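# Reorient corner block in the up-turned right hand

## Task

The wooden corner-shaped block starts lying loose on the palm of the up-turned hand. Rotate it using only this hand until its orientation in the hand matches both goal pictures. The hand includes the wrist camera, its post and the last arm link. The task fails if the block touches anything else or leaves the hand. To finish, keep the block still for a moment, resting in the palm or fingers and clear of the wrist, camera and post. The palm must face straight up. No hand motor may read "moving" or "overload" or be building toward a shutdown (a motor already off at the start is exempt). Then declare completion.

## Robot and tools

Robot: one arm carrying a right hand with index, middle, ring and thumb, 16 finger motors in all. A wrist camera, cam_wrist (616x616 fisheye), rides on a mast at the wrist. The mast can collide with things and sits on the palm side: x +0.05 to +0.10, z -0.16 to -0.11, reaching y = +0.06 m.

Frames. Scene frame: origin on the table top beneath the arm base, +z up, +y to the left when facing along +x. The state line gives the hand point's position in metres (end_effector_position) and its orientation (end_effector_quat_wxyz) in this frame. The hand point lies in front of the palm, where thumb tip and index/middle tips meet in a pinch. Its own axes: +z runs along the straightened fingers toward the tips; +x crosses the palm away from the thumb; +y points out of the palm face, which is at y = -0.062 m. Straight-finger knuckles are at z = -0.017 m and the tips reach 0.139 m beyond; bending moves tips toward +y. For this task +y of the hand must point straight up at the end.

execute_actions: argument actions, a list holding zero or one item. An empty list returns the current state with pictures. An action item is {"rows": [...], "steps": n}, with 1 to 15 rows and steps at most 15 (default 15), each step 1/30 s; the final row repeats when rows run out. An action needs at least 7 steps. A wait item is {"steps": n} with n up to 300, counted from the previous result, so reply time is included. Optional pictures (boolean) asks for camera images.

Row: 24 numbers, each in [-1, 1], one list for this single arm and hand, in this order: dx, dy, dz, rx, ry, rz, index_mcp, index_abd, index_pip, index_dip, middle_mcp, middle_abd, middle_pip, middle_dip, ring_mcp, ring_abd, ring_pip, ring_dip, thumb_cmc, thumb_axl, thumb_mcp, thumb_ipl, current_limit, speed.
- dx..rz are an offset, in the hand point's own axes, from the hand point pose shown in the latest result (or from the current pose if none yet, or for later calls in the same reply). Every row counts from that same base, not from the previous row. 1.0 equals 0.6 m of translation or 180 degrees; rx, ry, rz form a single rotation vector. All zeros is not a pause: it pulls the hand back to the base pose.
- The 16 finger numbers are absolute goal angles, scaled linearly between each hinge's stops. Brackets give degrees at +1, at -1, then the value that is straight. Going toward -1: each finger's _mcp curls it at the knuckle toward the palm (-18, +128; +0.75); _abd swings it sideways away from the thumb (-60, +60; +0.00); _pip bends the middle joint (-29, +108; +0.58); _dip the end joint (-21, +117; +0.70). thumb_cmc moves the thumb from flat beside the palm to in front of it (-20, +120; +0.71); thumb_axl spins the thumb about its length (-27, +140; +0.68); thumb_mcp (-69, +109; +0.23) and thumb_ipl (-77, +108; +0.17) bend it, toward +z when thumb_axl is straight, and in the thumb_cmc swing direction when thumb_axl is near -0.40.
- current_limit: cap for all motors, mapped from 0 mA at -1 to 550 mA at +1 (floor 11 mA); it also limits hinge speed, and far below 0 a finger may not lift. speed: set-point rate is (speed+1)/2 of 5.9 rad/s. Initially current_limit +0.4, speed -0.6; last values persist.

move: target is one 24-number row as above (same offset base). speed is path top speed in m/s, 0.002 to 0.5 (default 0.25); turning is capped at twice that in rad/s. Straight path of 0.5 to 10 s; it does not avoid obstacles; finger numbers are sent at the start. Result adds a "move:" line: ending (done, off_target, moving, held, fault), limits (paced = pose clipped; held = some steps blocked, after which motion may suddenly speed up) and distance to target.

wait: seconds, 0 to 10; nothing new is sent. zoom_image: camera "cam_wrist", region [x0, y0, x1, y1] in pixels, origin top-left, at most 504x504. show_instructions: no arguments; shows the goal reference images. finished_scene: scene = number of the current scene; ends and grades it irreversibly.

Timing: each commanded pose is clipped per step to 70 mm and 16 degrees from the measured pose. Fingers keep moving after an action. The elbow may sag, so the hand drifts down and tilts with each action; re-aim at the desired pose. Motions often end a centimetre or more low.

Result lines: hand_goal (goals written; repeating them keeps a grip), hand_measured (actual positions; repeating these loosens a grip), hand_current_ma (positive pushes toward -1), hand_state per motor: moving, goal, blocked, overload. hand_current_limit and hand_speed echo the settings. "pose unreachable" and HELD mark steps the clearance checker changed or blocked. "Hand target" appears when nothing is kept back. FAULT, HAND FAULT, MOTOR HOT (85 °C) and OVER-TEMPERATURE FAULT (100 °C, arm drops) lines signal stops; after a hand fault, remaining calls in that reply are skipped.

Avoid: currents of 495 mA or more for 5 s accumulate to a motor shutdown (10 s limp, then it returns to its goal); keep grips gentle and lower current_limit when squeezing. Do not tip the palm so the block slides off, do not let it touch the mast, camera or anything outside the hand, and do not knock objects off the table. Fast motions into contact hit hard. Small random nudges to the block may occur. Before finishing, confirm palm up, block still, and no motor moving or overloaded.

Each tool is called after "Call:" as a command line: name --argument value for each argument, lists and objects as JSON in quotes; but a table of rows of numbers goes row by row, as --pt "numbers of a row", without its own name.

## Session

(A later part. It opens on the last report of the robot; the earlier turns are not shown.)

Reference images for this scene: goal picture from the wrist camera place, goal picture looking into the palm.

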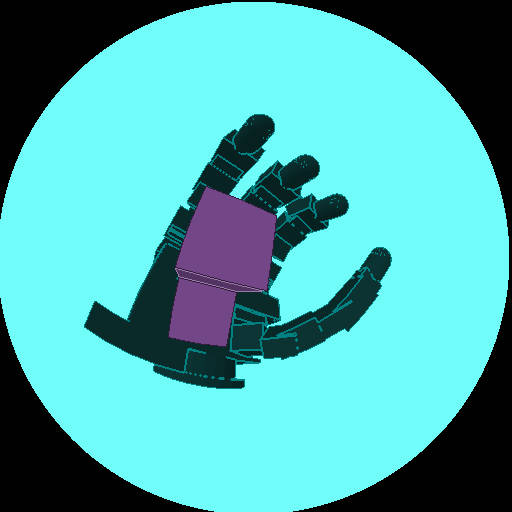

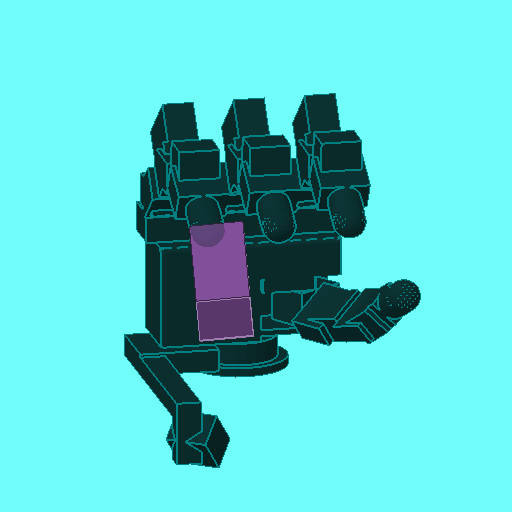

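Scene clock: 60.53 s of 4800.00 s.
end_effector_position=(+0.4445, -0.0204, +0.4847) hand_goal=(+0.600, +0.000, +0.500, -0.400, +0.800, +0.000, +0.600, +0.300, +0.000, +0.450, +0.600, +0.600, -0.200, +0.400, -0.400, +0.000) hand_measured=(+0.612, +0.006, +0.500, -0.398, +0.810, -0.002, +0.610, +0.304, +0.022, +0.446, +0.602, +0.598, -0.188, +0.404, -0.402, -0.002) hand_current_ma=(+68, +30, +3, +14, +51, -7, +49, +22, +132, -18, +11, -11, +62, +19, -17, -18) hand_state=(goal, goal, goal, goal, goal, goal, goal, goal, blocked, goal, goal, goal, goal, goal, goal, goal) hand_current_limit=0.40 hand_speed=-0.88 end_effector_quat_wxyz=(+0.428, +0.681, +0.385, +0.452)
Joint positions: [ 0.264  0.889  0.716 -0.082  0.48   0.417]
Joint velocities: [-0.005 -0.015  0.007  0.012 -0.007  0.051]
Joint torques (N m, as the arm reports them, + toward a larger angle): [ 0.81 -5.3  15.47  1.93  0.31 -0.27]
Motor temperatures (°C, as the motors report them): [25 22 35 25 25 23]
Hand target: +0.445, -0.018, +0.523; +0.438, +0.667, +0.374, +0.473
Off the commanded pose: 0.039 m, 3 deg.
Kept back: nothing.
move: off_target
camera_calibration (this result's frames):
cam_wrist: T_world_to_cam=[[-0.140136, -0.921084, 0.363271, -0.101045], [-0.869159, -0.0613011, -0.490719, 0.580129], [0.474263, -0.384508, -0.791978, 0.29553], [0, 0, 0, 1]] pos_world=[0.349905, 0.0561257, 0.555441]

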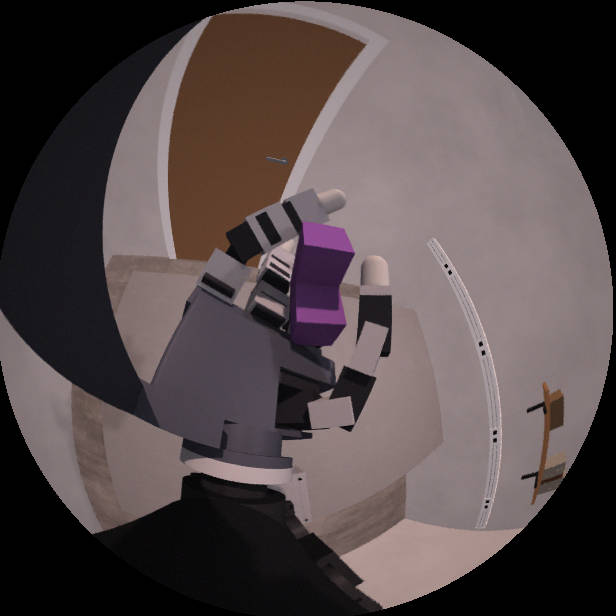

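Call:
move --target '[0.02,0.06,-0.015,-0.02,0.0,0.0, 0.6,0.0,0.5,-0.4, 0.8,0,0.6,0.3, -0.0,0.2,0.6,0.6, -0.25,0.4,-0.4,0.0, 0.4,-0.7]' --speed 0.07

Call:
move --target '[0.02,0.06,-0.015,-0.02,0.0,0.0, 0.42,0.0,0.5,-0.4, 0.55,0,0.6,0.3, -0.35,0.25,0.6,0.6, -0.25,0.4,-0.4,0.0, 0.4,-0.85]' --speed 0.07

Call:
zoom_image --camera "cam_wrist" --region '[190, 130, 470, 410]'

Scene clock: 61.77 s of 4800.00 s.
end_effector_position=(+0.4423, -0.0240, +0.4862) hand_goal=(+0.600, +0.000, +0.500, -0.400, +0.800, +0.000, +0.600, +0.300, +0.000, +0.200, +0.600, +0.600, -0.250, +0.400, -0.400, +0.000) hand_measured=(+0.612, +0.006, +0.500, -0.398, +0.810, -0.002, +0.610, +0.304, +0.020, +0.208, +0.602, +0.598, -0.240, +0.404, -0.402, -0.002) hand_current_ma=(+68, +30, +3, +14, +53, -7, +49, +22, +122, +35, +11, -11, +55, +19, -17, -18) hand_state=(goal, goal, goal, goal, goal, goal, goal, goal, blocked, goal, goal, goal, goal, goal, goal, goal) hand_current_limit=0.40 hand_speed=-0.70 end_effector_quat_wxyz=(+0.440, +0.682, +0.381, +0.442)
Joint positions: [ 0.264  0.889  0.716 -0.082  0.509  0.404]
Joint velocities: [-0.015 -0.015  0.002 -0.002 -0.051  0.022]
Joint torques (N m, as the arm reports them, + toward a larger angle): [ 1.1  -5.16 15.15  2.14  0.33 -0.23]
Motor temperatures (°C, as the motors report them): [25 22 35 25 25 23]
Hand target: +0.443, -0.019, +0.523; +0.449, +0.667, +0.371, +0.464
Off the commanded pose: 0.038 m, 3 deg.
Kept back: nothing.
move: off_target
camera_calibration (this result's frames):
cam_wrist: T_world_to_cam=[[-0.162527, -0.909956, 0.381529, -0.103888], [-0.871291, -0.0491162, -0.488303, 0.578778], [0.463074, -0.411785, -0.784854, 0.2973], [0, 0, 0, 1]] pos_world=[0.349727, 0.0563179, 0.555592]

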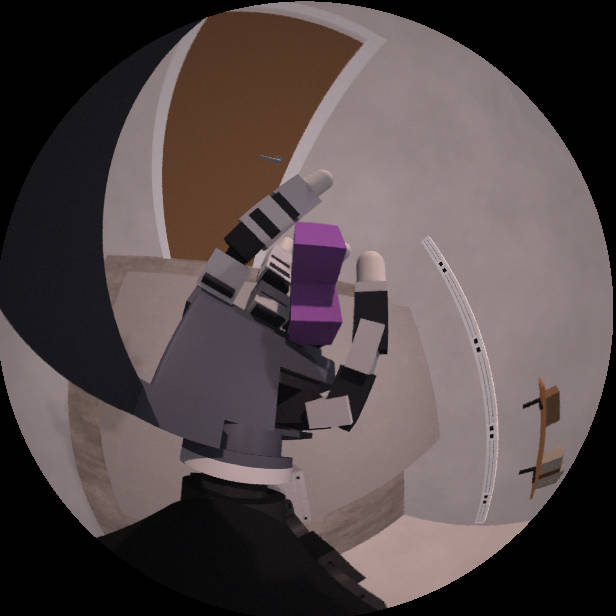

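Scene clock: 63.03 s of 4800.00 s.
end_effector_position=(+0.4400, -0.0271, +0.4879) hand_goal=(+0.420, +0.000, +0.500, -0.400, +0.550, +0.000, +0.600, +0.300, -0.350, +0.250, +0.600, +0.600, -0.250, +0.400, -0.400, +0.000) hand_measured=(+0.452, +0.006, +0.500, -0.398, +0.582, -0.002, +0.610, +0.304, -0.336, +0.250, +0.602, +0.598, -0.240, +0.404, -0.402, -0.002) hand_current_ma=(+173, +30, +3, +14, +171, -7, +49, +22, +79, -3, +11, -11, +53, +19, -17, -18) hand_state=(blocked, goal, goal, goal, blocked, goal, goal, goal, goal, goal, goal, goal, goal, goal, goal, goal) hand_current_limit=0.40 hand_speed=-0.85 end_effector_quat_wxyz=(+0.453, +0.682, +0.379, +0.431)
Joint positions: [ 0.265  0.889  0.716 -0.082  0.539  0.387]
Joint velocities: [-0.005  0.005  0.007 -0.007 -0.081 -0.022]
Joint torques (N m, as the arm reports them, + toward a larger angle): [ 1.2  -4.96 15.1   2.17  0.32 -0.29]
Motor temperatures (°C, as the motors report them): [25 22 35 25 25 23]
Hand target: +0.440, -0.022, +0.524; +0.461, +0.668, +0.367, +0.454
Off the commanded pose: 0.038 m, 3 deg.
Kept back: nothing.
move: off_target
camera_calibration (this result's frames):
cam_wrist: T_world_to_cam=[[-0.183766, -0.896656, 0.402787, -0.108463], [-0.873742, -0.0387273, -0.484845, 0.57715], [0.450338, -0.44103, -0.77633, 0.299059], [0, 0, 0, 1]] pos_world=[0.349671, 0.0569921, 0.555684]

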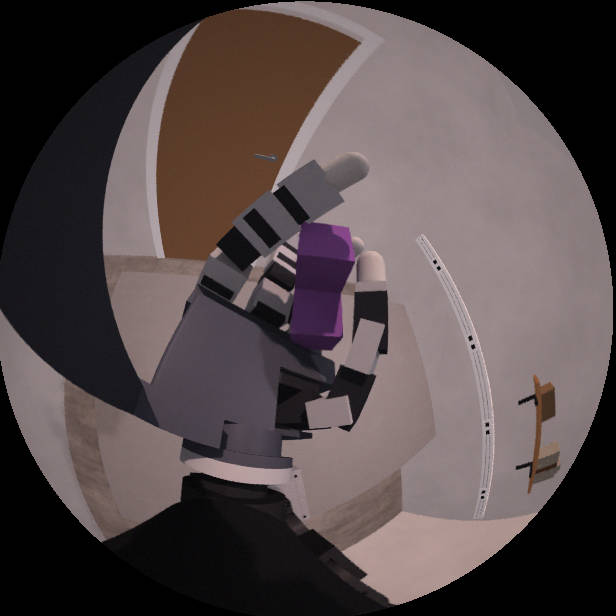

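Region (190, 130, 470, 410) of cam_wrist's 616x616 image, scaled by 1.800, with more detail than that image has.

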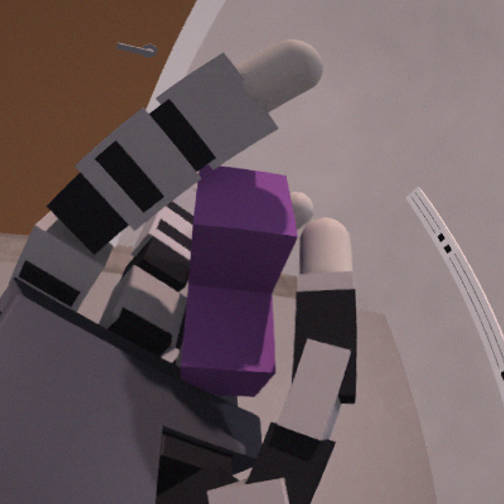

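Call:
move --target '[0.018,0.06,-0.015,-0.02,0.0,0.0, 0.35,0.0,0.5,-0.4, 0.38,0,0.6,0.3, -0.35,0.35,0.6,0.6, -0.22,0.4,-0.4,0.0, 0.4,-0.88]' --speed 0.07

Call:
zoom_image --camera "cam_wrist" --region '[220, 170, 440, 390]'

Scene clock: 64.13 s of 4800.00 s.
end_effector_position=(+0.4379, -0.0299, +0.4896) hand_goal=(+0.350, +0.000, +0.500, -0.400, +0.380, +0.000, +0.600, +0.300, -0.350, +0.350, +0.600, +0.600, -0.220, +0.400, -0.400, +0.000) hand_measured=(+0.406, +0.006, +0.500, -0.398, +0.422, -0.002, +0.610, +0.304, -0.352, +0.290, +0.600, +0.598, -0.220, +0.404, -0.402, -0.002) hand_current_ma=(+303, +30, +3, +14, +229, -7, +49, +21, -7, -261, -5, -11, +5, +19, -17, -18) hand_state=(blocked, goal, goal, goal, blocked, goal, goal, goal, goal, blocked, goal, goal, goal, goal, goal, goal) hand_current_limit=0.40 hand_speed=-0.88 end_effector_quat_wxyz=(+0.465, +0.682, +0.377, +0.421)
Joint positions: [ 0.265  0.889  0.716 -0.082  0.566  0.369]
Joint velocities: [-0.015 -0.015 -0.007 -0.012 -0.066  0.037]
Joint torques (N m, as the arm reports them, + toward a larger angle): [ 1.11 -5.09 14.93  2.25  0.35 -0.25]
Motor temperatures (°C, as the motors report them): [25 22 35 25 25 23]
Hand target: +0.438, -0.026, +0.526; +0.474, +0.668, +0.365, +0.443
Off the commanded pose: 0.037 m, 4 deg.
Kept back: nothing.
move: off_target
camera_calibration (this result's frames):
cam_wrist: T_world_to_cam=[[-0.202085, -0.882721, 0.424223, -0.114057], [-0.876336, -0.0304135, -0.48074, 0.575433], [0.437261, -0.468912, -0.767414, 0.300585], [0, 0, 0, 1]] pos_world=[0.349789, 0.0577683, 0.555692]

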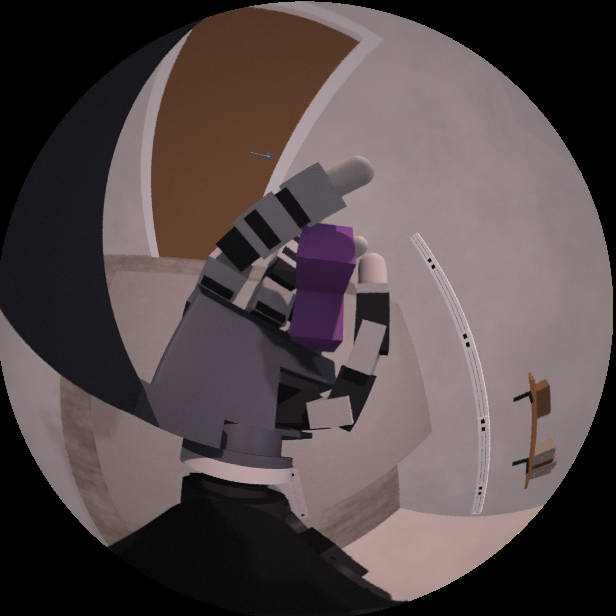

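Region (220, 170, 440, 390) of cam_wrist's 616x616 image, scaled by 2.291, with more detail than that image has.

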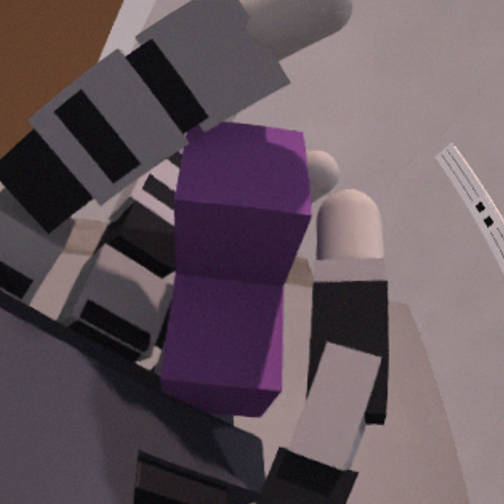

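Call:
move --target '[0.016,0.06,-0.015,-0.02,0.0,0.0, 0.5,0.0,0.5,-0.4, 0.32,0,0.6,0.3, -0.35,0.33,0.6,0.6, -0.18,0.4,-0.4,0.0, 0.4,-0.9]' --speed 0.07

Call:
zoom_image --camera "cam_wrist" --region '[220, 170, 440, 390]'

Scene clock: 65.30 s of 4800.00 s.
end_effector_position=(+0.4363, -0.0319, +0.4913) hand_goal=(+0.500, +0.000, +0.500, -0.400, +0.320, +0.000, +0.600, +0.300, -0.350, +0.330, +0.600, +0.600, -0.180, +0.400, -0.400, +0.000) hand_measured=(+0.506, +0.006, +0.500, -0.398, +0.388, -0.008, +0.610, +0.304, -0.346, +0.296, +0.598, +0.598, -0.178, +0.404, -0.402, -0.002) hand_current_ma=(+35, +25, +3, +14, +366, -34, +49, +21, +26, -149, -5, -11, +6, +19, -17, -18) hand_state=(goal, goal, goal, goal, blocked, goal, goal, goal, goal, blocked, goal, goal, goal, goal, goal, goal) hand_current_limit=0.40 hand_speed=-0.90 end_effector_quat_wxyz=(+0.477, +0.680, +0.377, +0.409)
Joint positions: [ 0.265  0.889  0.716 -0.082  0.59   0.347]
Joint velocities: [-0.005 -0.015  0.002 -0.017 -0.007  0.081]
Joint torques (N m, as the arm reports them, + toward a larger angle): [ 0.93 -5.19 14.81  2.32  0.35 -0.25]
Motor temperatures (°C, as the motors report them): [25 22 36 25 25 23]
Hand target: +0.436, -0.029, +0.527; +0.486, +0.667, +0.364, +0.432
Off the commanded pose: 0.037 m, 4 deg.
Kept back: nothing.
move: off_target
camera_calibration (this result's frames):
cam_wrist: T_world_to_cam=[[-0.215936, -0.867526, 0.448074, -0.122059], [-0.879565, -0.0264256, -0.475044, 0.573475], [0.423954, -0.49669, -0.757339, 0.301645], [0, 0, 0, 1]] pos_world=[0.350169, 0.0590891, 0.555565]

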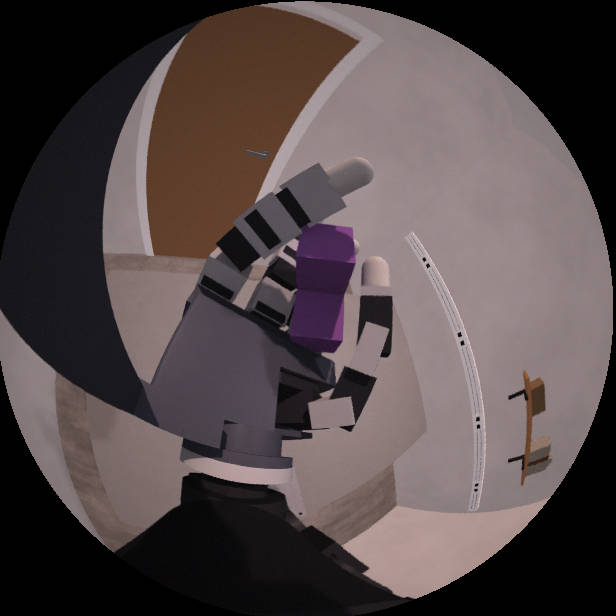

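Region (220, 170, 440, 390) of cam_wrist's 616x616 image, scaled by 2.291, with more detail than that image has.

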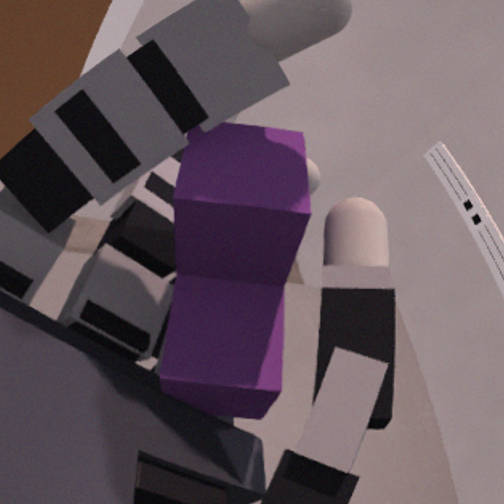

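Call:
move --target '[0.014,0.06,-0.015,-0.02,0.0,0.01, 0.48,0.0,0.5,-0.4, 0.35,0,0.6,0.3, -0.35,0.15,0.6,0.6, -0.2,0.4,-0.4,0.0, 0.4,-0.9]' --speed 0.07

Call:
zoom_image --camera "cam_wrist" --region '[220, 170, 440, 390]'

Scene clock: 66.47 s of 4800.00 s.
end_effector_position=(+0.4334, -0.0350, +0.4924) hand_goal=(+0.480, +0.000, +0.500, -0.400, +0.350, +0.000, +0.600, +0.300, -0.350, +0.150, +0.600, +0.600, -0.200, +0.400, -0.400, +0.000) hand_measured=(+0.504, +0.006, +0.500, -0.398, +0.388, -0.008, +0.610, +0.304, -0.346, +0.158, +0.598, +0.598, -0.190, +0.404, -0.402, -0.002) hand_current_ma=(+124, +24, +3, +14, +206, -35, +49, +21, +26, +34, -5, -11, +53, +19, -17, -18) hand_state=(blocked, goal, goal, goal, blocked, goal, goal, goal, goal, goal, goal, goal, goal, goal, goal, goal) hand_current_limit=0.40 hand_speed=-0.90 end_effector_quat_wxyz=(+0.485, +0.683, +0.370, +0.402)
Joint positions: [ 0.267  0.889  0.716 -0.082  0.619  0.346]
Joint velocities: [ 0.005 -0.034  0.002  0.007 -0.007 -0.066]
Joint torques (N m, as the arm reports them, + toward a larger angle): [ 1.15 -4.86 15.06  2.32  0.37 -0.17]
Motor temperatures (°C, as the motors report them): [25 22 36 25 25 23]
Hand target: +0.434, -0.031, +0.528; +0.491, +0.671, +0.353, +0.429
Off the commanded pose: 0.037 m, 4 deg.
Kept back: nothing.
move: off_target
camera_calibration (this result's frames):
cam_wrist: T_world_to_cam=[[-0.238726, -0.858186, 0.454452, -0.11881], [-0.879267, -0.00761817, -0.476269, 0.572497], [0.41219, -0.513282, -0.752756, 0.304365], [0, 0, 0, 1]] pos_world=[0.349558, 0.0586253, 0.555768]

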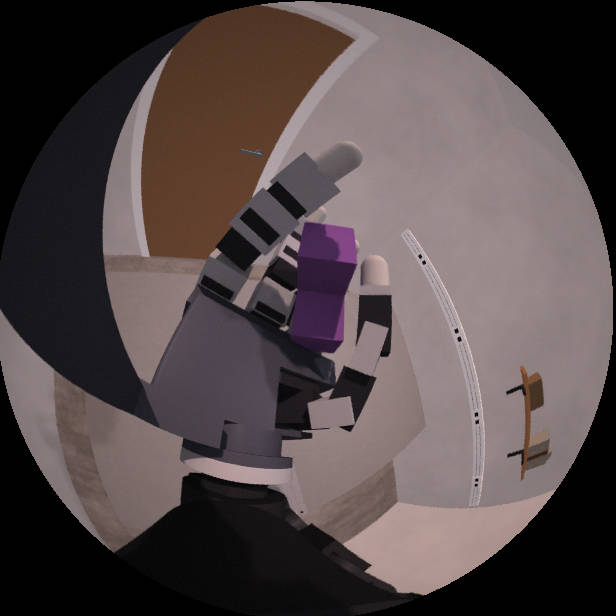

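Region (220, 170, 440, 390) of cam_wrist's 616x616 image, scaled by 2.291, with more detail than that image has.

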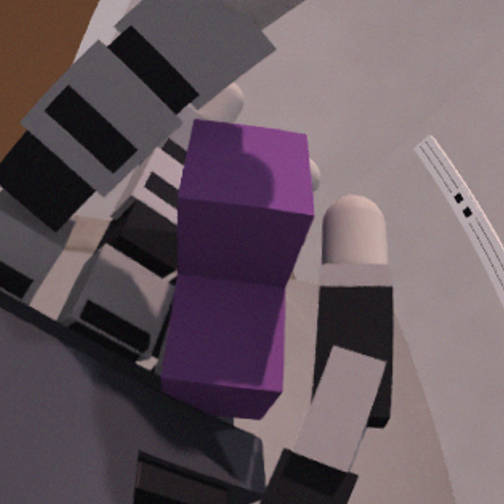

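Call:
move --target '[0.014,0.06,-0.015,-0.02,0.008,0.008, 0.46,0.0,0.5,-0.4, 0.27,0,0.6,0.3, -0.35,0.15,0.6,0.6, -0.22,0.4,-0.4,0.0, 0.4,-0.92]' --speed 0.07

Call:
zoom_image --camera "cam_wrist" --region '[220, 170, 440, 390]'

Scene clock: 67.53 s of 4800.00 s.
end_effector_position=(+0.4337, -0.0345, +0.4927) hand_goal=(+0.460, +0.000, +0.500, -0.400, +0.270, +0.000, +0.600, +0.300, -0.350, +0.150, +0.600, +0.600, -0.220, +0.400, -0.400, +0.000) hand_measured=(+0.486, +0.006, +0.500, -0.398, +0.382, -0.010, +0.610, +0.304, -0.346, +0.158, +0.598, +0.598, -0.210, +0.404, -0.402, -0.002) hand_current_ma=(+142, +24, +3, +14, +385, -45, +49, +21, +26, +34, -5, -11, +51, +19, -17, -18) hand_state=(blocked, goal, goal, goal, blocked, goal, goal, goal, goal, goal, goal, goal, goal, goal, goal, goal) hand_current_limit=0.40 hand_speed=-0.92 end_effector_quat_wxyz=(+0.486, +0.682, +0.372, +0.400)
Joint positions: [ 0.267  0.889  0.716 -0.082  0.619  0.339]
Joint velocities: [-0.015  0.005 -0.022 -0.022  0.081 -0.007]
Joint torques (N m, as the arm reports them, + toward a larger angle): [ 0.55 -5.6  14.33  2.78  0.15 -0.24]
Motor temperatures (°C, as the motors report them): [25 22 36 25 25 23]
Hand target: +0.431, -0.033, +0.530; +0.496, +0.667, +0.354, +0.428
Off the commanded pose: 0.038 m, 4 deg.
Kept back: nothing.
move: off_target
camera_calibration (this result's frames):
cam_wrist: T_world_to_cam=[[-0.236104, -0.855389, 0.461048, -0.122703], [-0.880573, -0.0122929, -0.473751, 0.57205], [0.410909, -0.517841, -0.75033, 0.303944], [0, 0, 0, 1]] pos_world=[0.349868, 0.0594684, 0.555639]

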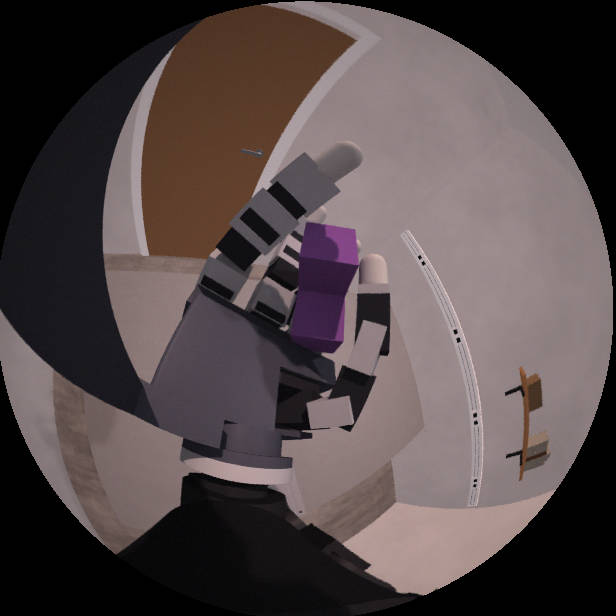

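Region (220, 170, 440, 390) of cam_wrist's 616x616 image, scaled by 2.291, with more detail than that image has.

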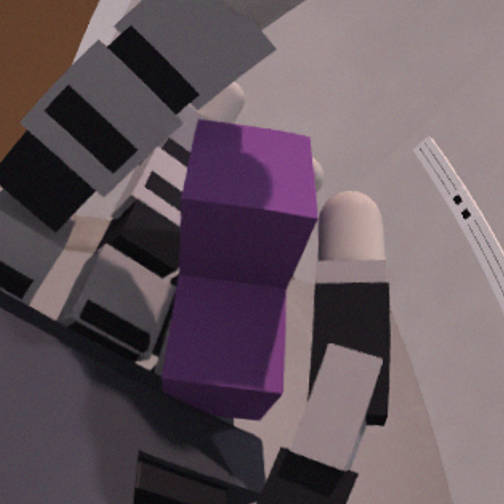

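Call:
move --target '[0.014,0.06,-0.015,-0.02,0.008,0.008, 0.46,0.0,0.5,-0.4, 0.42,0,0.7,0.6, -0.12,0.15,0.6,0.6, -0.18,0.4,-0.4,0.0, 0.4,-0.8]' --speed 0.07

Call:
move --target '[0.014,0.06,-0.015,-0.02,0.008,0.008, 0.46,0.0,0.5,-0.4, 0.42,0,0.7,0.6, -0.12,0.45,0.6,0.6, -0.18,0.4,-0.4,0.0, 0.4,-0.9]' --speed 0.07

Call:
zoom_image --camera "cam_wrist" --region '[220, 170, 440, 390]'

Scene clock: 68.87 s of 4800.00 s.
end_effector_position=(+0.4340, -0.0339, +0.4930) hand_goal=(+0.460, +0.000, +0.500, -0.400, +0.420, +0.000, +0.700, +0.600, -0.120, +0.150, +0.600, +0.600, -0.180, +0.400, -0.400, +0.000) hand_measured=(+0.486, +0.006, +0.500, -0.398, +0.434, -0.002, +0.700, +0.598, -0.114, +0.156, +0.600, +0.598, -0.180, +0.404, -0.402, -0.002) hand_current_ma=(+142, +24, +3, +14, +70, -11, +3, -12, +32, +25, -2, -11, +4, +19, -17, -18) hand_state=(blocked, goal, goal, goal, goal, goal, goal, goal, goal, goal, goal, goal, goal, goal, goal, goal) hand_current_limit=0.40 hand_speed=-0.80 end_effector_quat_wxyz=(+0.488, +0.680, +0.375, +0.398)
Joint positions: [ 0.267  0.889  0.716 -0.082  0.619  0.33 ]
Joint velocities: [-0.015 -0.024 -0.012 -0.027 -0.051  0.007]
Joint torques (N m, as the arm reports them, + toward a larger angle): [ 0.55 -5.61 14.33  2.8   0.15 -0.23]
Motor temperatures (°C, as the motors report them): [25 22 36 25 25 23]
Hand target: +0.431, -0.033, +0.530; +0.498, +0.665, +0.357, +0.427
Off the commanded pose: 0.038 m, 4 deg.
Kept back: nothing.
move: off_target
camera_calibration (this result's frames):
cam_wrist: T_world_to_cam=[[-0.233204, -0.852254, 0.468273, -0.126979], [-0.881993, -0.0174173, -0.47094, 0.571534], [0.409517, -0.522839, -0.74762, 0.303457], [0, 0, 0, 1]] pos_world=[0.350206, 0.0603954, 0.55549]

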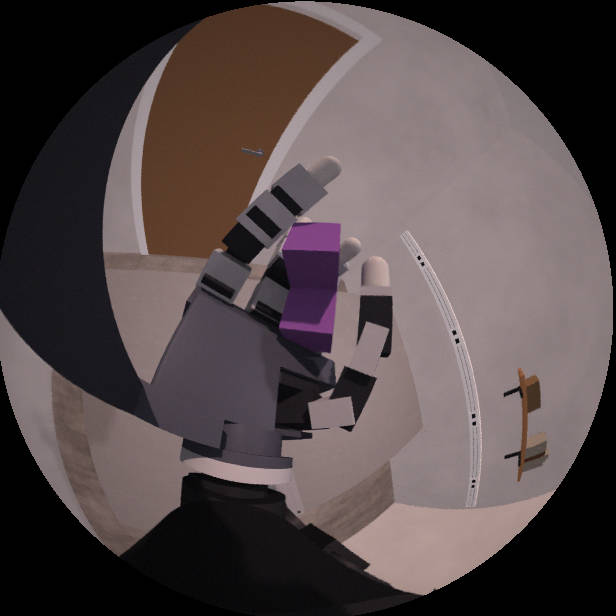

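Scene clock: 70.17 s of 4800.00 s.
end_effector_position=(+0.4343, -0.0333, +0.4933) hand_goal=(+0.460, +0.000, +0.500, -0.400, +0.420, +0.000, +0.700, +0.600, -0.120, +0.450, +0.600, +0.600, -0.180, +0.400, -0.400, +0.000) hand_measured=(+0.486, +0.006, +0.500, -0.398, +0.434, -0.002, +0.700, +0.598, -0.108, +0.438, +0.604, +0.598, -0.180, +0.404, -0.402, -0.002) hand_current_ma=(+142, +24, +3, +14, +70, -10, +3, -12, +69, -51, +17, -11, +4, +19, -17, -18) hand_state=(blocked, goal, goal, goal, goal, goal, goal, goal, goal, goal, goal, goal, goal, goal, goal, goal) hand_current_limit=0.40 hand_speed=-0.90 end_effector_quat_wxyz=(+0.490, +0.678, +0.378, +0.396)
Joint positions: [ 0.267  0.889  0.716 -0.082  0.619  0.322]
Joint velocities: [-0.015 -0.005 -0.007  0.027  0.007  0.037]
Joint torques (N m, as the arm reports them, + toward a larger angle): [ 0.56 -5.53 14.36  2.79  0.15 -0.25]
Motor temperatures (°C, as the motors report them): [25 22 36 25 25 23]
Hand target: +0.432, -0.032, +0.530; +0.499, +0.664, +0.360, +0.425
Off the commanded pose: 0.038 m, 4 deg.
Kept back: nothing.
move: off_target
camera_calibration (this result's frames):
cam_wrist: T_world_to_cam=[[-0.230421, -0.849205, 0.475138, -0.131055], [-0.883333, -0.0222908, -0.468217, 0.571018], [0.408203, -0.527592, -0.744995, 0.302969], [0, 0, 0, 1]] pos_world=[0.350527, 0.0612797, 0.55534]

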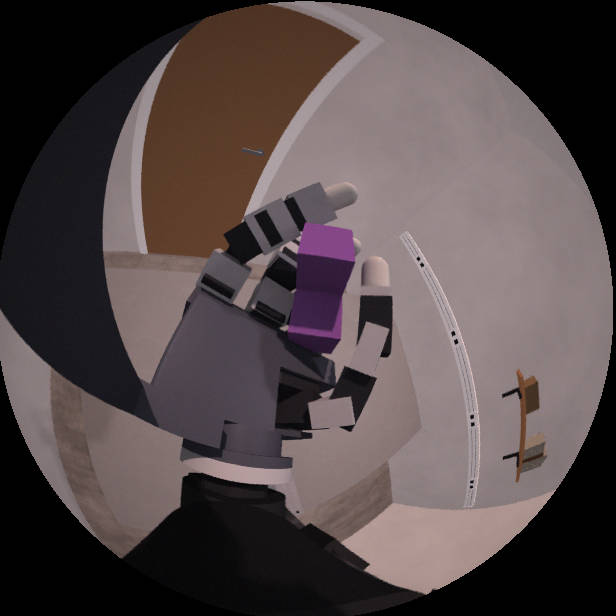

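Region (220, 170, 440, 390) of cam_wrist's 616x616 image, scaled by 2.291, with more detail than that image has.

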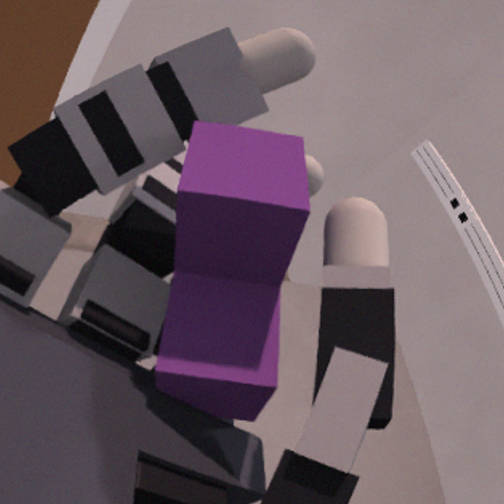

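Ring pushes well. Further.

Call:
move --target '[0.012,0.06,-0.015,-0.02,0.008,0.008, 0.46,0.0,0.5,-0.4, 0.45,0,0.7,0.6, -0.15,0.62,0.6,0.6, -0.18,0.4,-0.4,0.0, 0.4,-0.9]' --speed 0.07

Call:
zoom_image --camera "cam_wrist" --region '[220, 170, 440, 390]'

Scene clock: 71.30 s of 4800.00 s.
end_effector_position=(+0.4348, -0.0324, +0.4935) hand_goal=(+0.460, +0.000, +0.500, -0.400, +0.450, +0.000, +0.700, +0.600, -0.150, +0.620, +0.600, +0.600, -0.180, +0.400, -0.400, +0.000) hand_measured=(+0.486, +0.006, +0.500, -0.398, +0.462, -0.002, +0.700, +0.598, -0.114, +0.586, +0.606, +0.598, -0.180, +0.404, -0.402, -0.002) hand_current_ma=(+142, +23, +3, +14, +60, -10, +4, -12, +211, -148, +35, -10, +4, +19, -17, -18) hand_state=(blocked, goal, goal, goal, goal, goal, goal, goal, blocked, blocked, goal, goal, goal, goal, goal, goal) hand_current_limit=0.40 hand_speed=-0.90 end_effector_quat_wxyz=(+0.491, +0.677, +0.381, +0.395)
Joint positions: [ 0.267  0.889  0.716 -0.082  0.617  0.314]
Joint velocities: [ 0.005 -0.005  0.002 -0.017  0.037  0.037]
Joint torques (N m, as the arm reports them, + toward a larger angle): [ 0.35 -5.66 14.23  2.79  0.11 -0.22]
Motor temperatures (°C, as the motors report them): [25 22 36 25 25 23]
Hand target: +0.432, -0.032, +0.530; +0.501, +0.662, +0.363, +0.423
Off the commanded pose: 0.038 m, 4 deg.
Kept back: nothing.
move: off_target
camera_calibration (this result's frames):
cam_wrist: T_world_to_cam=[[-0.225545, -0.846726, 0.481856, -0.135601], [-0.884723, -0.0290758, -0.46521, 0.570522], [0.407915, -0.531235, -0.742559, 0.302207], [0, 0, 0, 1]] pos_world=[0.350895, 0.0623147, 0.555159]

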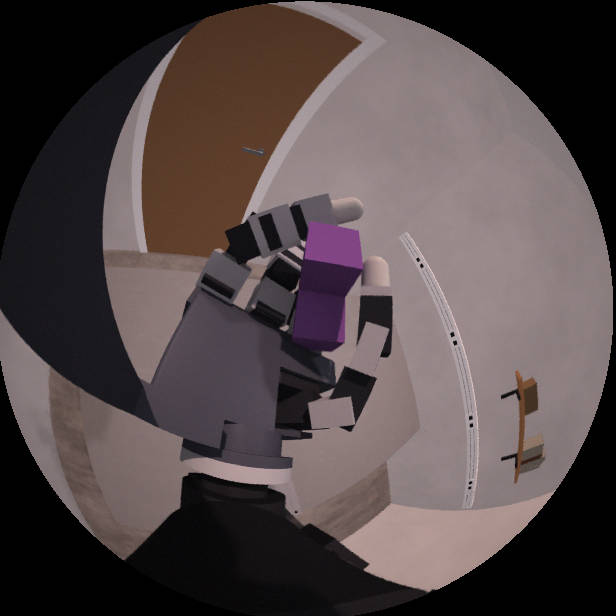

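Region (220, 170, 440, 390) of cam_wrist's 616x616 image, scaled by 2.291, with more detail than that image has.

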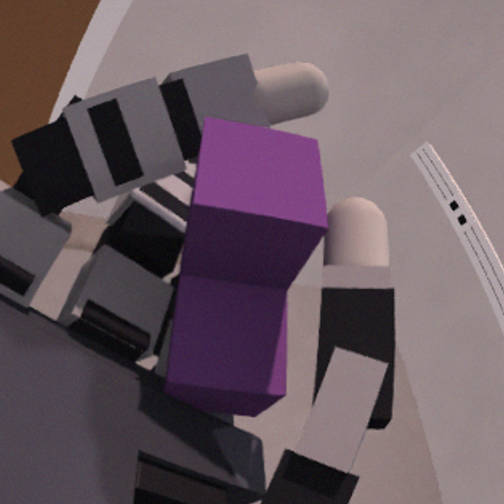

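Call:
move --target '[0.012,0.06,-0.015,-0.02,0.008,0.03, 0.55,0.0,0.5,-0.4, 0.42,0.05,0.7,0.6, -0.2,0.75,0.6,0.6, -0.08,0.4,-0.4,0.0, 0.4,-0.9]' --speed 0.07

Call:
zoom_image --camera "cam_wrist" --region '[220, 170, 440, 390]'

Scene clock: 73.50 s of 4800.00 s.
end_effector_position=(+0.4328, -0.0338, +0.4922) hand_goal=(+0.550, +0.000, +0.500, -0.400, +0.420, +0.050, +0.700, +0.600, -0.200, +0.750, +0.600, +0.600, -0.080, +0.400, -0.400, +0.000) hand_measured=(+0.558, +0.006, +0.500, -0.398, +0.452, +0.038, +0.704, +0.598, -0.136, +0.628, +0.616, +0.598, -0.078, +0.404, -0.402, -0.002) hand_current_ma=(+46, +23, +3, +14, +176, -49, +16, -12, +373, -385, +78, -7, +10, +19, -17, -18) hand_state=(goal, goal, goal, goal, blocked, goal, goal, goal, blocked, blocked, goal, goal, goal, goal, goal, goal) hand_current_limit=0.40 hand_speed=-0.90 end_effector_quat_wxyz=(+0.483, +0.684, +0.368, +0.404)
Joint positions: [ 0.273  0.889  0.716 -0.082  0.624  0.354]
Joint velocities: [-0.024  0.005  0.007 -0.017  0.081  0.007]
Joint torques (N m, as the arm reports them, + toward a larger angle): [ 1.17 -4.96 15.19  2.63  0.38 -0.1 ]
Motor temperatures (°C, as the motors report them): [25 22 36 25 25 23]
Hand target: +0.432, -0.031, +0.530; +0.487, +0.673, +0.343, +0.438
Off the commanded pose: 0.039 m, 5 deg.
Kept back: nothing.
move: off_target
camera_calibration (this result's frames):
cam_wrist: T_world_to_cam=[[-0.240481, -0.86088, 0.44839, -0.114148], [-0.877735, -0.00436435, -0.479127, 0.572783], [0.414428, -0.508789, -0.754575, 0.305223], [0, 0, 0, 1]] pos_world=[0.348808, 0.0595257, 0.555933]

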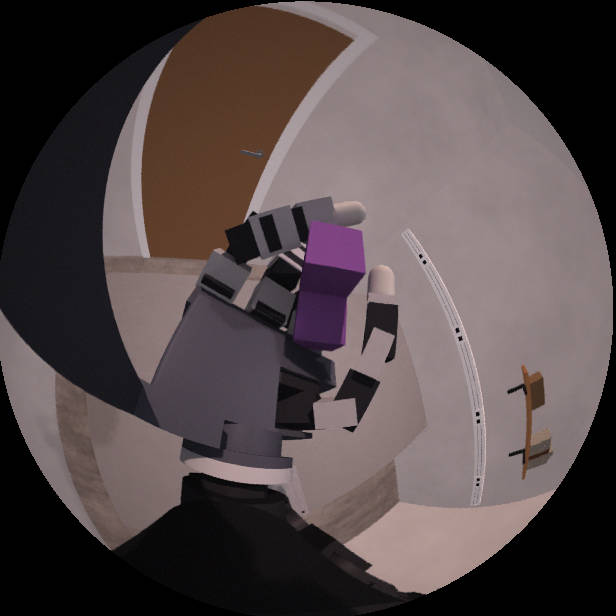

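Region (220, 170, 440, 390) of cam_wrist's 616x616 image, scaled by 2.291, with more detail than that image has.

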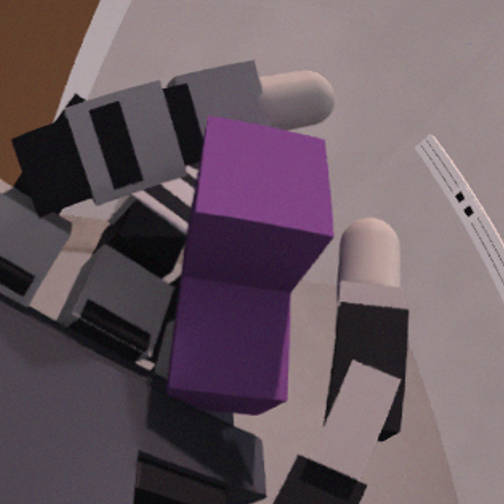

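Call:
move --target '[0.012,0.06,-0.015,-0.02,0.008,0.12, 0.5,0.0,0.5,-0.4, 0.45,0.03,0.7,0.6, -0.12,0.6,0.6,0.6, -0.12,0.4,-0.4,0.0, 0.4,-0.9]' --speed 0.06

Call:
zoom_image --camera "cam_wrist" --region '[220, 170, 440, 390]'

Scene clock: 77.47 s of 4800.00 s.
end_effector_position=(+0.4257, -0.0379, +0.4928) hand_goal=(+0.500, +0.000, +0.500, -0.400, +0.450, +0.030, +0.700, +0.600, -0.120, +0.600, +0.600, +0.600, -0.120, +0.400, -0.400, +0.000) hand_measured=(+0.526, +0.006, +0.500, -0.398, +0.464, +0.032, +0.704, +0.598, -0.112, +0.608, +0.610, +0.598, -0.108, +0.404, -0.402, -0.002) hand_current_ma=(+142, +22, +3, +14, +75, +7, +16, -12, +44, +35, +46, -6, +65, +24, -12, -13) hand_state=(blocked, goal, goal, goal, goal, goal, goal, goal, goal, goal, goal, goal, goal, goal, goal, goal) hand_current_limit=0.40 hand_speed=-0.90 end_effector_quat_wxyz=(+0.418, +0.730, +0.243, +0.483)
Joint positions: [ 0.325  0.92   0.763 -0.082  0.689  0.689]
Joint velocities: [ 0.005  0.005 -0.017 -0.007 -0.037 -0.037]
Joint torques (N m, as the arm reports them, + toward a larger angle): [ 1.17 -4.04 16.24  1.49  0.37 -0.12]
Motor temperatures (°C, as the motors report them): [25 22 37 25 25 23]
Hand target: +0.430, -0.033, +0.528; +0.415, +0.720, +0.226, +0.508
Off the commanded pose: 0.038 m, 4 deg.
Kept back: nothing.
move: off_target
camera_calibration (this result's frames):
cam_wrist: T_world_to_cam=[[-0.351797, -0.925477, 0.140463, 0.0770017], [-0.793176, 0.215031, -0.569766, 0.583787], [0.497101, -0.311854, -0.809714, 0.305947], [0, 0, 0, 1]] pos_world=[0.338048, 0.0411421, 0.569536]

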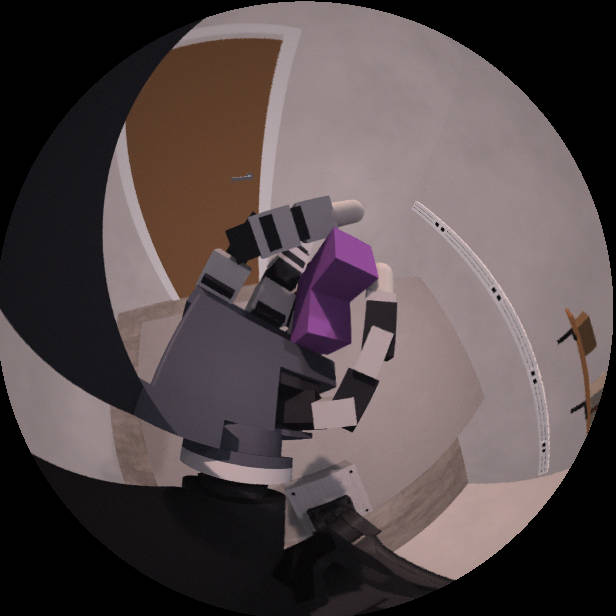

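Region (220, 170, 440, 390) of cam_wrist's 616x616 image, scaled by 2.291, with more detail than that image has.

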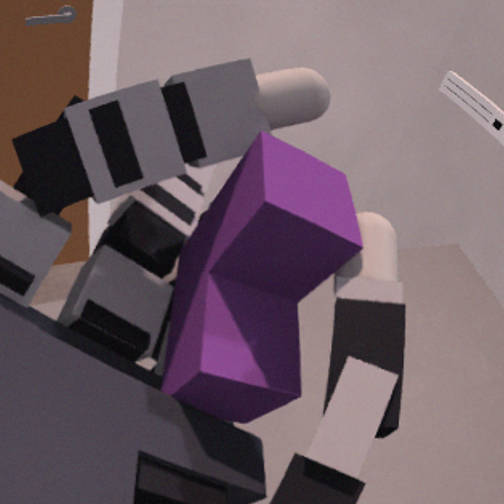

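Call:
move --target '[0.032,0.054,-0.012,-0.015,0.012,0.008, 0.5,0.0,0.5,-0.4, 0.45,0.0,0.7,0.6, -0.12,-0.2,0.6,0.6, -0.12,0.4,-0.4,0.0, 0.4,-0.6]' --speed 0.06

Call:
move --target '[0.032,0.054,-0.012,-0.015,0.012,0.008, 0.4,0.0,0.5,-0.4, -0.1,-0.08,0.6,0.6, -0.12,-0.2,0.6,0.6, -0.12,0.4,-0.4,0.0, 0.4,-0.8]' --speed 0.06

Call:
zoom_image --camera "cam_wrist" --region '[220, 170, 440, 390]'

Scene clock: 78.83 s of 4800.00 s.
end_effector_position=(+0.4261, -0.0374, +0.4932) hand_goal=(+0.500, +0.000, +0.500, -0.400, +0.450, +0.000, +0.700, +0.600, -0.120, -0.200, +0.600, +0.600, -0.120, +0.400, -0.400, +0.000) hand_measured=(+0.526, +0.006, +0.500, -0.398, +0.464, +0.008, +0.704, +0.598, -0.112, -0.192, +0.608, +0.598, -0.108, +0.404, -0.402, -0.002) hand_current_ma=(+142, +22, +3, +14, +75, +39, +16, -12, +44, +35, +39, -6, +65, +24, -12, -13) hand_state=(blocked, goal, goal, goal, goal, goal, goal, goal, goal, goal, goal, goal, goal, goal, goal, goal) hand_current_limit=0.40 hand_speed=-0.60 end_effector_quat_wxyz=(+0.420, +0.729, +0.246, +0.481)
Joint positions: [ 0.325  0.92   0.763 -0.082  0.689  0.681]
Joint velocities: [-0.015  0.005 -0.007  0.012 -0.051 -0.022]
Joint torques (N m, as the arm reports them, + toward a larger angle): [ 0.3  -6.09 14.68  2.3   0.19 -0.32]
Motor temperatures (°C, as the motors report them): [25 22 37 25 25 23]
Hand target: +0.424, -0.038, +0.530; +0.425, +0.713, +0.230, +0.508
Off the commanded pose: 0.038 m, 4 deg.
Kept back: nothing.
move: off_target
camera_calibration (this result's frames):
cam_wrist: T_world_to_cam=[[-0.34987, -0.924896, 0.148859, 0.072588], [-0.795504, 0.209406, -0.568614, 0.584424], [0.494737, -0.317359, -0.809023, 0.306664], [0, 0, 0, 1]] pos_world=[0.33859, 0.042077, 0.569605]

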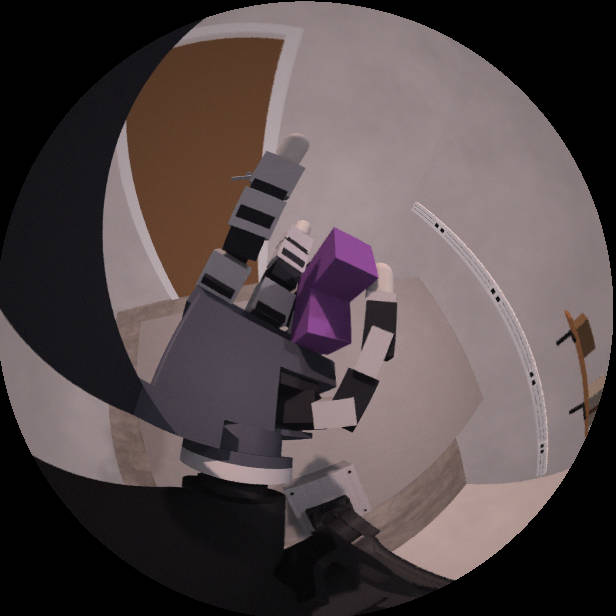

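Scene clock: 79.70 s of 4800.00 s.
end_effector_position=(+0.4264, -0.0370, +0.4936) hand_goal=(+0.400, +0.000, +0.500, -0.400, -0.100, -0.080, +0.600, +0.600, -0.120, -0.200, +0.600, +0.600, -0.120, +0.400, -0.400, +0.000) hand_measured=(+0.432, +0.006, +0.500, -0.398, +0.316, -0.086, +0.610, +0.598, -0.112, -0.192, +0.608, +0.598, -0.108, +0.404, -0.398, -0.002) hand_current_ma=(+171, +22, +3, +14, +385, -25, +51, -12, +44, +35, +39, -6, +65, +24, +10, -11) hand_state=(blocked, goal, goal, goal, blocked, goal, goal, goal, goal, goal, goal, goal, goal, goal, goal, goal) hand_current_limit=0.40 hand_speed=-0.80 end_effector_quat_wxyz=(+0.422, +0.728, +0.249, +0.480)
Joint positions: [ 0.325  0.92   0.763 -0.082  0.689  0.673]
Joint velocities: [-0.015 -0.005  0.002  0.007  0.007 -0.051]
Joint torques (N m, as the arm reports them, + toward a larger angle): [ 0.38 -5.9  14.72  2.27  0.2  -0.35]
Motor temperatures (°C, as the motors report them): [25 22 37 25 25 23]
Hand target: +0.424, -0.037, +0.531; +0.427, +0.712, +0.233, +0.506
Off the commanded pose: 0.038 m, 4 deg.
Kept back: nothing.
move: off_target
camera_calibration (this result's frames):
cam_wrist: T_world_to_cam=[[-0.348229, -0.924355, 0.155899, 0.0688112], [-0.797326, 0.204609, -0.567808, 0.584994], [0.492958, -0.322029, -0.808264, 0.307233], [0, 0, 0, 1]] pos_world=[0.338941, 0.0428486, 0.569762]

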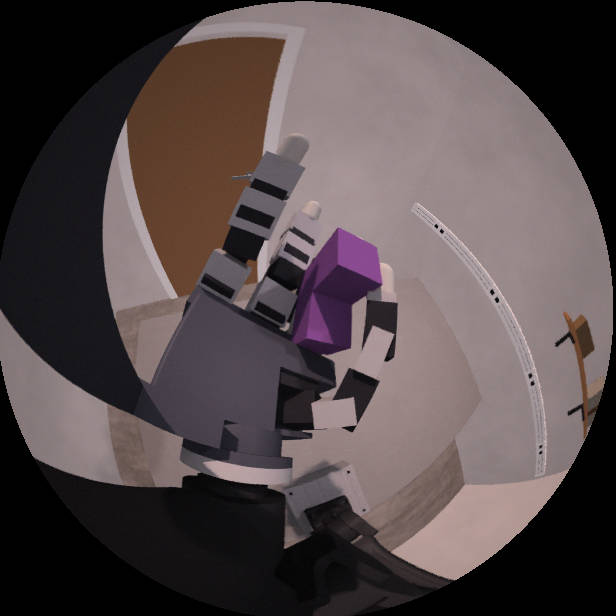

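Region (220, 170, 440, 390) of cam_wrist's 616x616 image, scaled by 2.291, with more detail than that image has.

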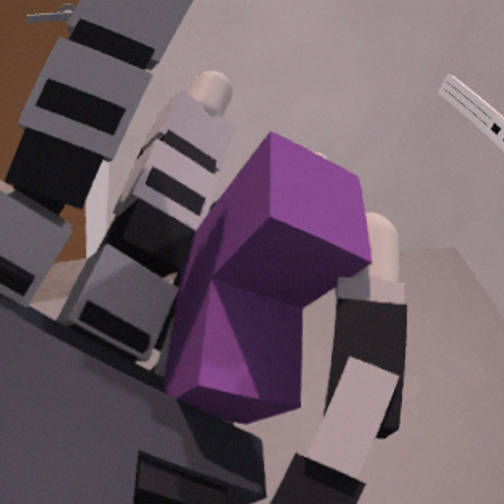

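Call:
move --target '[0.032,0.054,-0.012,-0.04,0.012,0.008, 0.27,0.0,0.4,-0.4, 0.2,-0.08,0.6,0.6, -0.12,-0.2,0.6,0.6, -0.12,0.4,-0.4,0.0, 0.4,-0.9]' --speed 0.06

Call:
zoom_image --camera "cam_wrist" --region '[220, 170, 440, 390]'

Scene clock: 81.77 s of 4800.00 s.
end_effector_position=(+0.4245, -0.0389, +0.5143) hand_goal=(+0.270, +0.000, +0.400, -0.400, +0.200, -0.080, +0.600, +0.600, -0.120, -0.200, +0.600, +0.600, -0.120, +0.400, -0.400, +0.000) hand_measured=(+0.320, +0.006, +0.406, -0.398, +0.278, -0.098, +0.612, +0.598, -0.112, -0.192, +0.608, +0.598, -0.108, +0.404, -0.400, -0.002) hand_current_ma=(+264, +22, +35, +14, +385, -81, +63, -12, +44, +34, +37, -6, +65, +24, +2, -10) hand_state=(blocked, goal, goal, goal, blocked, goal, goal, goal, goal, goal, goal, goal, goal, goal, goal, goal) hand_current_limit=0.40 hand_speed=-0.90 end_effector_quat_wxyz=(+0.451, +0.705, +0.225, +0.499)
Joint positions: [0.325 0.936 0.763 0.046 0.733 0.611]
Joint velocities: [-0.024 -0.005  0.012  0.007 -0.081 -0.066]
Joint torques (N m, as the arm reports them, + toward a larger angle): [ 0.75 -4.77 12.42  3.07  0.25 -0.3 ]
Motor temperatures (°C, as the motors report them): [25 22 37 25 25 23]
Hand target: +0.426, -0.036, +0.531; +0.456, +0.694, +0.217, +0.514
Off the commanded pose: 0.018 m, 2 deg.
Kept back: nothing.
move: off_target
camera_calibration (this result's frames):
cam_wrist: T_world_to_cam=[[-0.392582, -0.907042, 0.152162, 0.0846724], [-0.739135, 0.212697, -0.639093, 0.607918], [0.54732, -0.363365, -0.753927, 0.271622], [0, 0, 0, 1]] pos_world=[0.33391, 0.046197, 0.580416]

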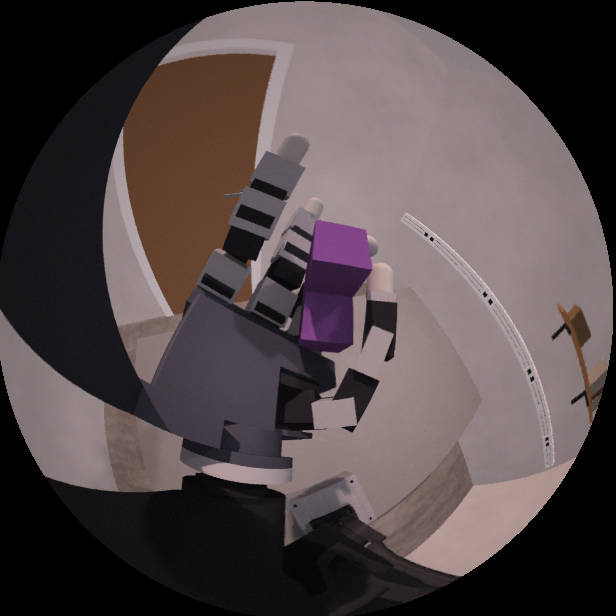

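Region (220, 170, 440, 390) of cam_wrist's 616x616 image, scaled by 2.291, with more detail than that image has.

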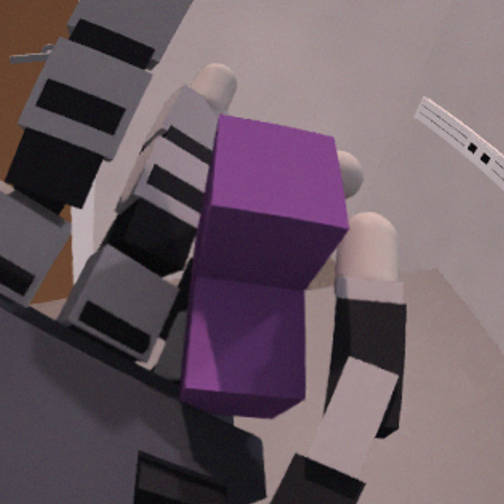

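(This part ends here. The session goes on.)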